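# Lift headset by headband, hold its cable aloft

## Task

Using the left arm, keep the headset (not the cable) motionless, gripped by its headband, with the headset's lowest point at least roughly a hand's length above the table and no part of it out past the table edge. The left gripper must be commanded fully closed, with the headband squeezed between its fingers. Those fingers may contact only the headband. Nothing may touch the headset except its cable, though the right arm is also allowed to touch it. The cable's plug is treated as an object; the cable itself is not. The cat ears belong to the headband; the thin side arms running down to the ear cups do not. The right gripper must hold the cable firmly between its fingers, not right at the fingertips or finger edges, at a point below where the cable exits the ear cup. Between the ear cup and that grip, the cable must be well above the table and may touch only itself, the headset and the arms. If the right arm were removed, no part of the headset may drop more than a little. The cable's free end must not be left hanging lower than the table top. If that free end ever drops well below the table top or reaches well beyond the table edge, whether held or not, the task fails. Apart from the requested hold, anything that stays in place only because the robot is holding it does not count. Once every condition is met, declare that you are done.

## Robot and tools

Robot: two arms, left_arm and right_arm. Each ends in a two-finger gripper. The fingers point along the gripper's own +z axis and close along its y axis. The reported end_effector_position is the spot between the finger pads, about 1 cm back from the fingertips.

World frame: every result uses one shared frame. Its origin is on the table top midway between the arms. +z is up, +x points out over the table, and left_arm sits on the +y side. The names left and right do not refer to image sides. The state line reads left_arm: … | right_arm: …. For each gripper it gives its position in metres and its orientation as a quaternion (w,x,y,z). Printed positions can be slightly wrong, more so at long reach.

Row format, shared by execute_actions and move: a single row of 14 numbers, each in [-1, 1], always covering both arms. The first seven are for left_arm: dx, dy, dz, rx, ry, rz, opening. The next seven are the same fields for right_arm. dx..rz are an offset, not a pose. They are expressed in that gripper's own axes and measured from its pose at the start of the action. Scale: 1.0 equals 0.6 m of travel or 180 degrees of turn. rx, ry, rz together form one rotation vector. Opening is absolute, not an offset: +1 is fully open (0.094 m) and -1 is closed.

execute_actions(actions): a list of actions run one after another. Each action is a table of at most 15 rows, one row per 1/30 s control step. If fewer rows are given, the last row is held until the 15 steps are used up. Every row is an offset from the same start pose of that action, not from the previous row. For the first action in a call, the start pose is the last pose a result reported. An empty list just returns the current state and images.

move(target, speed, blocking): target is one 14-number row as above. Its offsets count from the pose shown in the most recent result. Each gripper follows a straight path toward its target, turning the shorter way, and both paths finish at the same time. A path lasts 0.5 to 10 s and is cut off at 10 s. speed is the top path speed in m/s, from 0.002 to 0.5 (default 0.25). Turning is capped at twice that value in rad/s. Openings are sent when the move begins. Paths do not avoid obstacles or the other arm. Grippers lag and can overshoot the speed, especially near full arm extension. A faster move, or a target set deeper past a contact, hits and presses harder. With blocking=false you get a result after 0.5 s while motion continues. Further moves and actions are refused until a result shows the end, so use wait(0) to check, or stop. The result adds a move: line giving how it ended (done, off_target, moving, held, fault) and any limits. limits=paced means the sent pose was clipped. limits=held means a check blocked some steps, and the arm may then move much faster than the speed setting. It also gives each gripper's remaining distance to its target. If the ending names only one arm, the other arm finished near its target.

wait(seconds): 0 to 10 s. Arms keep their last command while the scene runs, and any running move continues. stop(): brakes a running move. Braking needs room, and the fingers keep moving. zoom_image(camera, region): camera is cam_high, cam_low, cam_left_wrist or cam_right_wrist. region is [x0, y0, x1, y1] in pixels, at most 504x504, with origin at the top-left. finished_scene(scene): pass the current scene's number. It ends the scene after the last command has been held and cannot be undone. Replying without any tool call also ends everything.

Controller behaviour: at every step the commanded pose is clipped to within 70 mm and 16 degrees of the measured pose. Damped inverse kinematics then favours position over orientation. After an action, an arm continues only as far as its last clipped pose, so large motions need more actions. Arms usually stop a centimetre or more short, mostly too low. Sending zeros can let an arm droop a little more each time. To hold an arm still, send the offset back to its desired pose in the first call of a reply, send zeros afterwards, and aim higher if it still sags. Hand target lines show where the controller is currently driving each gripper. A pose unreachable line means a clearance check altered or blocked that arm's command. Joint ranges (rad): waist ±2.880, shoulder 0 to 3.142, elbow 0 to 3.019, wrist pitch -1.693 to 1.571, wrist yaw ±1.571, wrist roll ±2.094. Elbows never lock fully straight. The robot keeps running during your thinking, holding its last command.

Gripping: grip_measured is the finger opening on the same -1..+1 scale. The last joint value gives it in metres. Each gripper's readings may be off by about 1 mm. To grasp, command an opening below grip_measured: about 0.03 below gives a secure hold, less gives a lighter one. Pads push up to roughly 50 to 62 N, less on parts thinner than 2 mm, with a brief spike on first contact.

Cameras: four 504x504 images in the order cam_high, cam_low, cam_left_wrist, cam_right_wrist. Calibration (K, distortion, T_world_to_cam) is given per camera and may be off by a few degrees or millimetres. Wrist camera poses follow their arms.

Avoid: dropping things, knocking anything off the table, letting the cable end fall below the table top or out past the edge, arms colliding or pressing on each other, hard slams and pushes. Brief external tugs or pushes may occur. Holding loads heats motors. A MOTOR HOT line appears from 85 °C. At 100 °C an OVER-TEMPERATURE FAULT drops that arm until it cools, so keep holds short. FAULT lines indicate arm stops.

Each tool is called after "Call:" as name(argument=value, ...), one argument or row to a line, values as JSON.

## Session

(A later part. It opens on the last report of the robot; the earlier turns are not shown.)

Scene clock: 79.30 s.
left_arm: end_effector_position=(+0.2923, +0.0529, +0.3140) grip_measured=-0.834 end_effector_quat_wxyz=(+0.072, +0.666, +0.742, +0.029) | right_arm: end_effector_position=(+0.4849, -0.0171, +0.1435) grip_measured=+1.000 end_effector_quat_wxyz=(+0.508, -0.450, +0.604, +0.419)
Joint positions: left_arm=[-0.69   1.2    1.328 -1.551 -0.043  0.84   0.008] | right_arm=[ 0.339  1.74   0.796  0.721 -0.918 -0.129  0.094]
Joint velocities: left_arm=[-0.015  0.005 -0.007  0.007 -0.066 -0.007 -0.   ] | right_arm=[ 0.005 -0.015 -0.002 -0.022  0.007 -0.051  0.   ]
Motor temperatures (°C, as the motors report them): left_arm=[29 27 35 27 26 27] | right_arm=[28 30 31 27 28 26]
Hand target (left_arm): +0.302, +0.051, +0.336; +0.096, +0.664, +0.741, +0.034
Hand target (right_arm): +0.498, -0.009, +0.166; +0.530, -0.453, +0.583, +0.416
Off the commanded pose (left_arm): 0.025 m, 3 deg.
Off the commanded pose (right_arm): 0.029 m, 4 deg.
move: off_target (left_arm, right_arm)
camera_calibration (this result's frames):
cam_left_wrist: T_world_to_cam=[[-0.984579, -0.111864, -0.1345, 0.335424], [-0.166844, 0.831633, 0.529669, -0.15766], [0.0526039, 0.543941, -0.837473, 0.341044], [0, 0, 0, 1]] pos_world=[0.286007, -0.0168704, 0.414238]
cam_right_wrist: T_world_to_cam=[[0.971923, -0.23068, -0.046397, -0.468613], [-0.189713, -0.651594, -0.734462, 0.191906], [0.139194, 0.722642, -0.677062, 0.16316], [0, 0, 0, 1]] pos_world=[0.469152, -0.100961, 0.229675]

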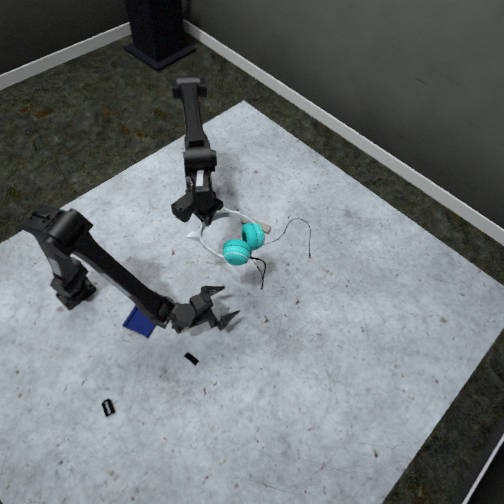

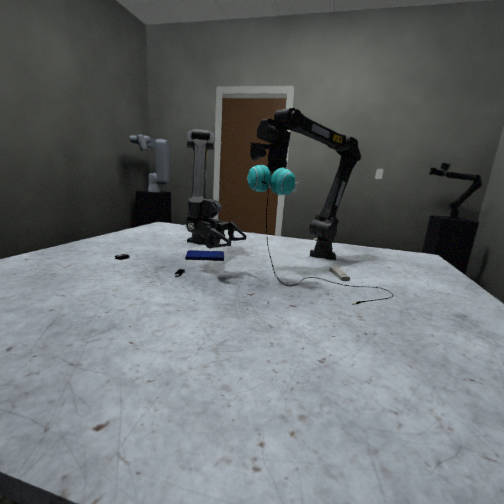

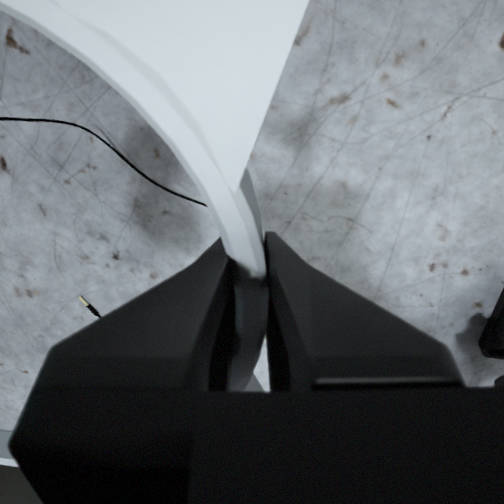

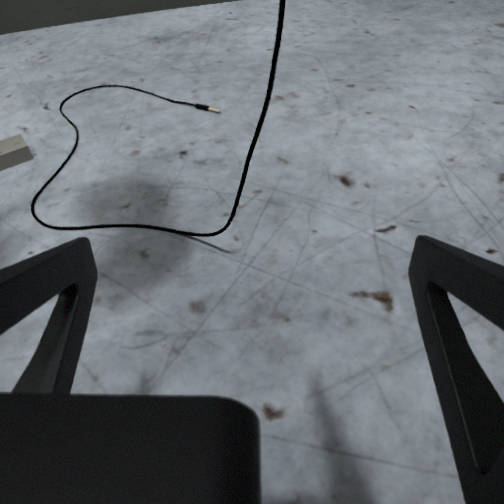

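Call:
move(
  target=[-0.009,0.022,-0.034,-0.011,-0.01,0,-1,-0.1,-0.035,0.2,0,-0.02,0,1],
  speed=0.2,
)

Scene clock: 83.33 s.
left_arm: end_effector_position=(+0.2916, +0.0528, +0.3139) grip_measured=-0.834 end_effector_quat_wxyz=(+0.071, +0.666, +0.742, +0.027) | right_arm: end_effector_position=(+0.5282, +0.0878, +0.1726) grip_measured=+1.000 end_effector_quat_wxyz=(+0.522, -0.437, +0.595, +0.428)
Joint positions: left_arm=[-0.69   1.2    1.328 -1.553 -0.039  0.84   0.008] | right_arm=[ 0.49   1.864  1.056  0.685 -0.766 -0.032  0.094]
Joint velocities: left_arm=[-0.015 -0.015  0.002 -0.017  0.066 -0.007 -0.   ] | right_arm=[-0.005 -0.005 -0.017 -0.012 -0.051  0.051  0.   ]
Motor temperatures (°C, as the motors report them): left_arm=[29 27 35 27 26 27] | right_arm=[28 30 31 27 28 26]
Hand target (left_arm): +0.302, +0.051, +0.336; +0.095, +0.665, +0.741, +0.032
Hand target (right_arm): +0.536, +0.100, +0.186; +0.526, -0.437, +0.587, +0.433
Off the commanded pose (left_arm): 0.025 m, 3 deg.
Off the commanded pose (right_arm): 0.021 m, 1 deg.
move: off_target (left_arm, right_arm)
camera_calibration (this result's frames):
cam_left_wrist: T_world_to_cam=[[-0.985097, -0.111945, -0.130585, 0.333654], [-0.164707, 0.832692, 0.528674, -0.157966], [0.0495549, 0.542303, -0.83872, 0.342448], [0, 0, 0, 1]] pos_world=[0.285693, -0.0168229, 0.414301]
cam_right_wrist: T_world_to_cam=[[0.96985, -0.238432, -0.0504035, -0.482608], [-0.191057, -0.61551, -0.764621, 0.292556], [0.151286, 0.751198, -0.642506, 0.0861466], [0, 0, 0, 1]] pos_world=[0.51092, 0.000288777, 0.254719]

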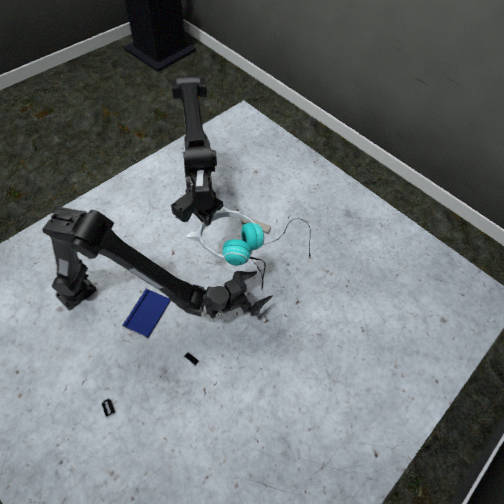

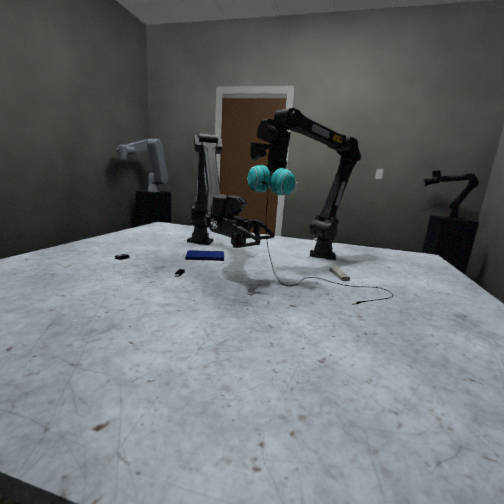

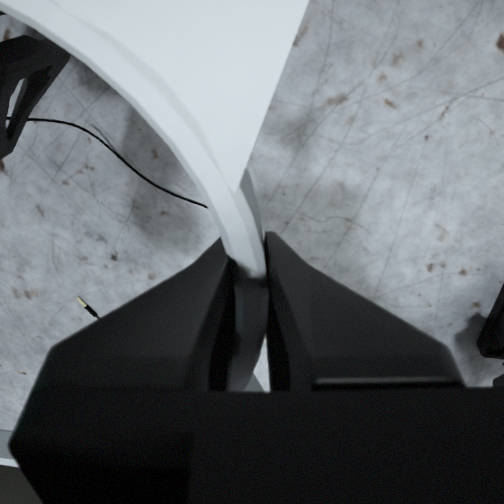

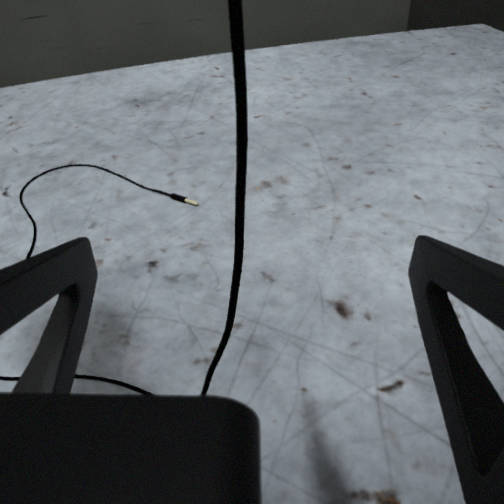

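Call:
move(
  target=[-0.009,0.022,-0.034,-0.012,-0.01,0,-1,-0.022,0.003,0.042,0,0,0,-0.6],
  speed=0.1,
)

Call:
zoom_image(
  camera="cam_low",
  region=[210, 160, 320, 270],
)

Call:
zoom_image(
  camera="cam_high",
  region=[210, 230, 300, 320],
)

Scene clock: 88.17 s.
left_arm: end_effector_position=(+0.2914, +0.0525, +0.3139) grip_measured=-0.834 end_effector_quat_wxyz=(+0.071, +0.666, +0.742, +0.026) | right_arm: end_effector_position=(+0.5233, +0.0966, +0.1667) grip_measured=-0.597 end_effector_quat_wxyz=(+0.514, -0.434, +0.606, +0.424)
Joint positions: left_arm=[-0.69   1.2    1.328 -1.553 -0.037  0.84   0.008] | right_arm=[ 0.511  1.864  1.056  0.658 -0.734 -0.032  0.019]
Joint velocities: left_arm=[-0.015 -0.015  0.002 -0.012 -0.051 -0.051 -0.   ] | right_arm=[-0.015  0.015 -0.007 -0.017 -0.081  0.007 -0.   ]
Motor temperatures (°C, as the motors report them): left_arm=[29 27 36 27 26 27] | right_arm=[28 30 31 27 28 26]
Hand target (left_arm): +0.301, +0.051, +0.336; +0.095, +0.665, +0.741, +0.031
Hand target (right_arm): +0.532, +0.112, +0.184; +0.522, -0.437, +0.594, +0.428
Off the commanded pose (left_arm): 0.025 m, 3 deg.
Off the commanded pose (right_arm): 0.026 m, 2 deg.
move: off_target (left_arm, right_arm)
camera_calibration (this result's frames):
cam_left_wrist: T_world_to_cam=[[-0.985272, -0.111869, -0.129326, 0.333087], [-0.163892, 0.833546, 0.52758, -0.157708], [0.0487797, 0.541005, -0.839603, 0.343163], [0, 0, 0, 1]] pos_world=[0.285595, -0.0169344, 0.414402]
cam_right_wrist: T_world_to_cam=[[0.965956, -0.249975, -0.0666436, -0.470244], [-0.213921, -0.626913, -0.749145, 0.302994], [0.145487, 0.737897, -0.659045, 0.0836228], [0, 0, 0, 1]] pos_world=[0.506886, 0.0106969, 0.250759]

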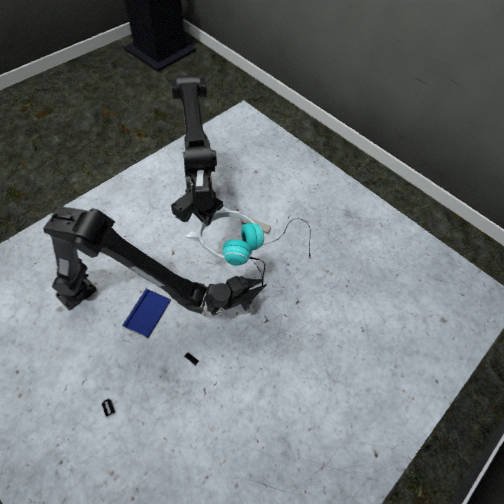

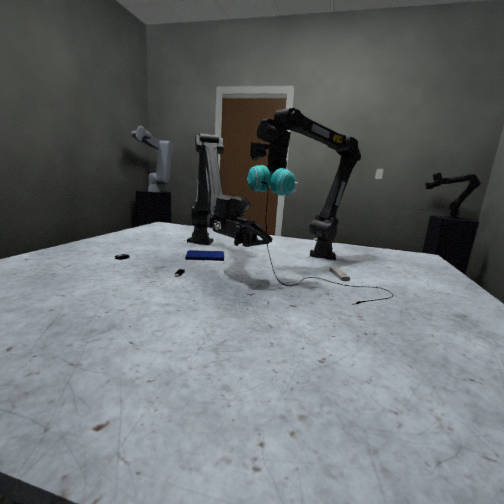

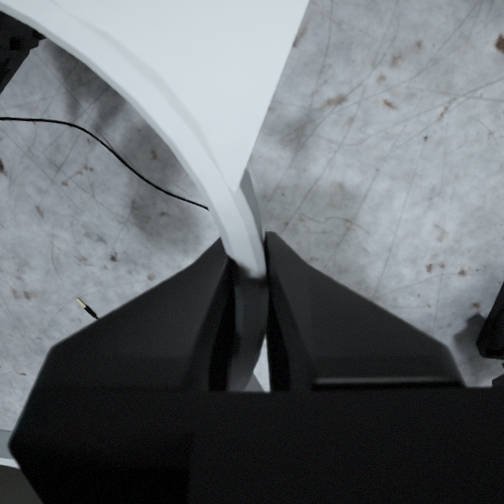

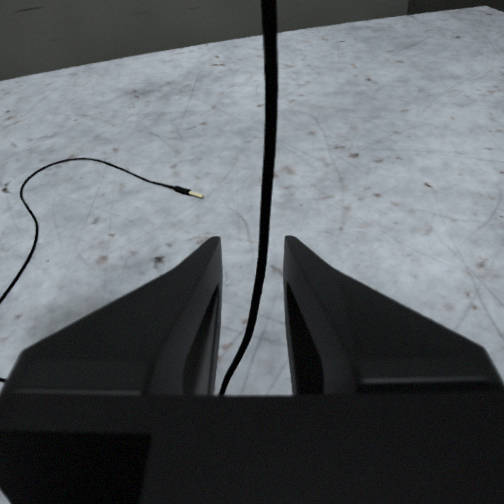

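Region (210, 160, 320, 270) of cam_low's 504x504 image, scaled by 4.582, with more detail than that image has.

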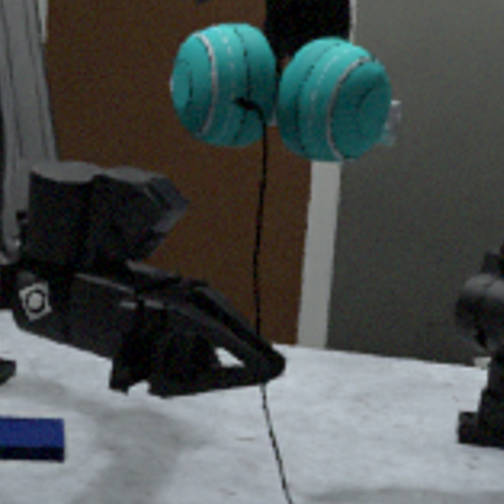

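Region (210, 230, 300, 320) of cam_high's 504x504 image, scaled by 5.600, with more detail than that image has.

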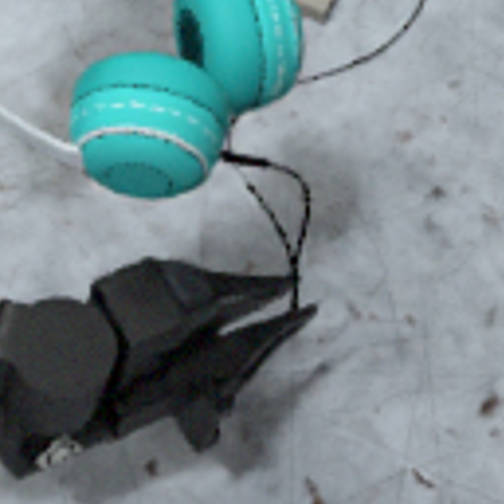

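Call:
execute_actions(
  actions=[
    [[-0.009,0.022,-0.034,-0.012,-0.01,0,-1,-0.035,-0.014,0.04,0,-0.008,0,-0.6]],
    [[-0.009,0.022,-0.034,-0.012,-0.01,0,-1,-0.03,-0.008,0.025,0,-0.008,0,-1]],
  ],
)

Call:
zoom_image(
  camera="cam_low",
  region=[210, 160, 320, 270],
)

Call:
zoom_image(
  camera="cam_high",
  region=[210, 230, 300, 320],
)

Scene clock: 93.00 s.
left_arm: end_effector_position=(+0.2911, +0.0521, +0.3139) grip_measured=-0.834 end_effector_quat_wxyz=(+0.071, +0.666, +0.742, +0.025) | right_arm: end_effector_position=(+0.5340, +0.1003, +0.1682) grip_measured=-0.965 end_effector_quat_wxyz=(+0.516, -0.420, +0.615, +0.424)
Joint positions: left_arm=[-0.69   1.2    1.328 -1.553 -0.034  0.84   0.008] | right_arm=[ 0.512  1.879  1.082  0.654 -0.709 -0.005  0.002]
Joint velocities: left_arm=[ 0.005  0.015  0.007  0.032  0.022 -0.007 -0.   ] | right_arm=[ 0.005 -0.005 -0.002  0.002  0.007  0.007 -0.   ]
Motor temperatures (°C, as the motors report them): left_arm=[29 27 36 27 26 27] | right_arm=[28 30 32 27 28 26]
Hand target (left_arm): +0.301, +0.050, +0.336; +0.095, +0.665, +0.740, +0.029
Hand target (right_arm): +0.542, +0.114, +0.185; +0.524, -0.420, +0.604, +0.429
Off the commanded pose (left_arm): 0.025 m, 3 deg.
Off the commanded pose (right_arm): 0.024 m, 2 deg.
camera_calibration (this result's frames):
cam_left_wrist: T_world_to_cam=[[-0.985548, -0.111743, -0.127312, 0.332179], [-0.162589, 0.834908, 0.525826, -0.157292], [0.0475365, 0.538926, -0.84101, 0.344306], [0, 0, 0, 1]] pos_world=[0.285437, -0.0171124, 0.414563]
cam_right_wrist: T_world_to_cam=[[0.957614, -0.275046, -0.0855862, -0.469415], [-0.243625, -0.614806, -0.750107, 0.323548], [0.153695, 0.739164, -0.655755, 0.0752695], [0, 0, 0, 1]] pos_world=[0.516774, 0.0141724, 0.251879]

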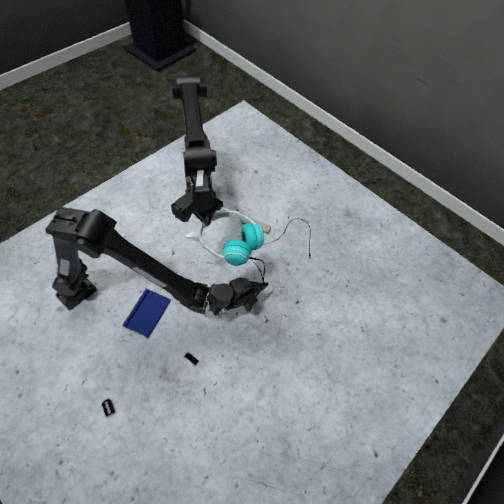

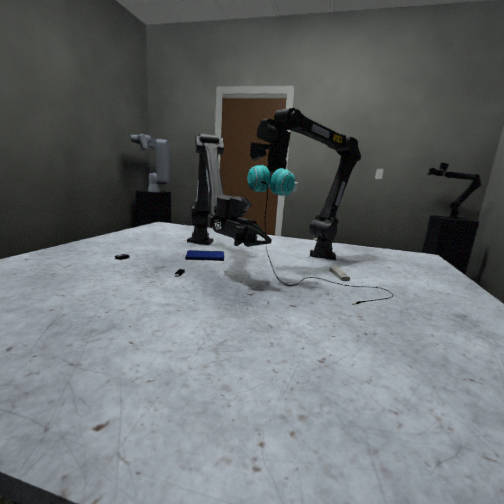

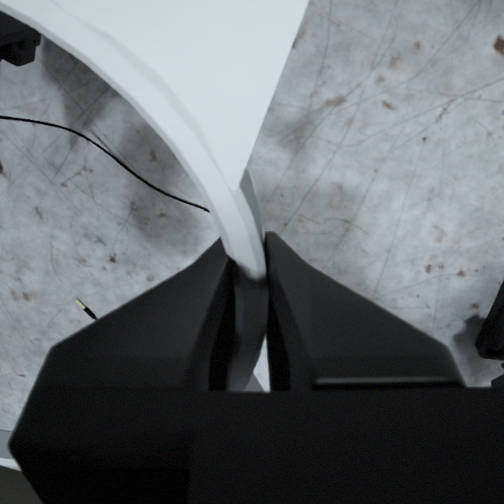

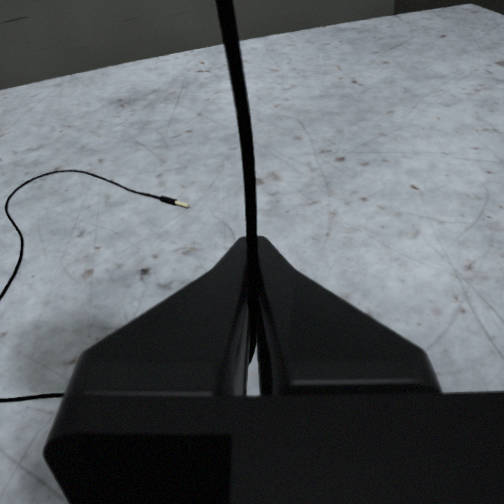

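Region (210, 160, 320, 270) of cam_low's 504x504 image, scaled by 4.582, with more detail than that image has.

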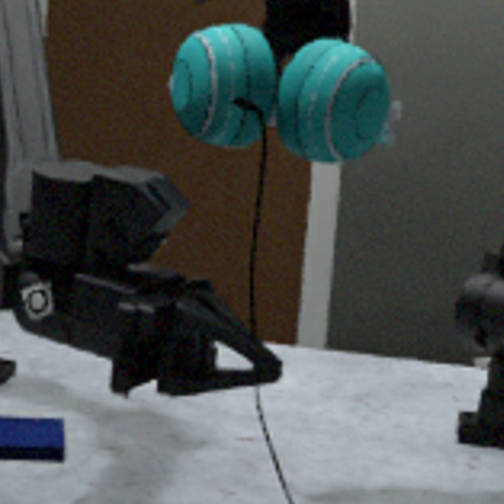

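Region (210, 230, 300, 320) of cam_high's 504x504 image, scaled by 5.600, with more detail than that image has.

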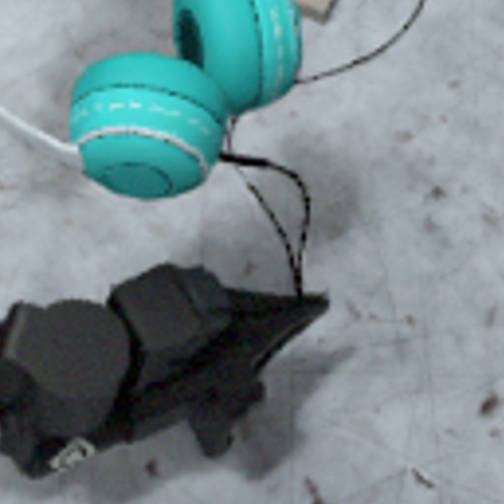

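The cable is gripped about 1.7 cm behind the tips, on the solid pad.

Call:
finished_scene(
  scene=1,
)

The scene is finished: the task was done.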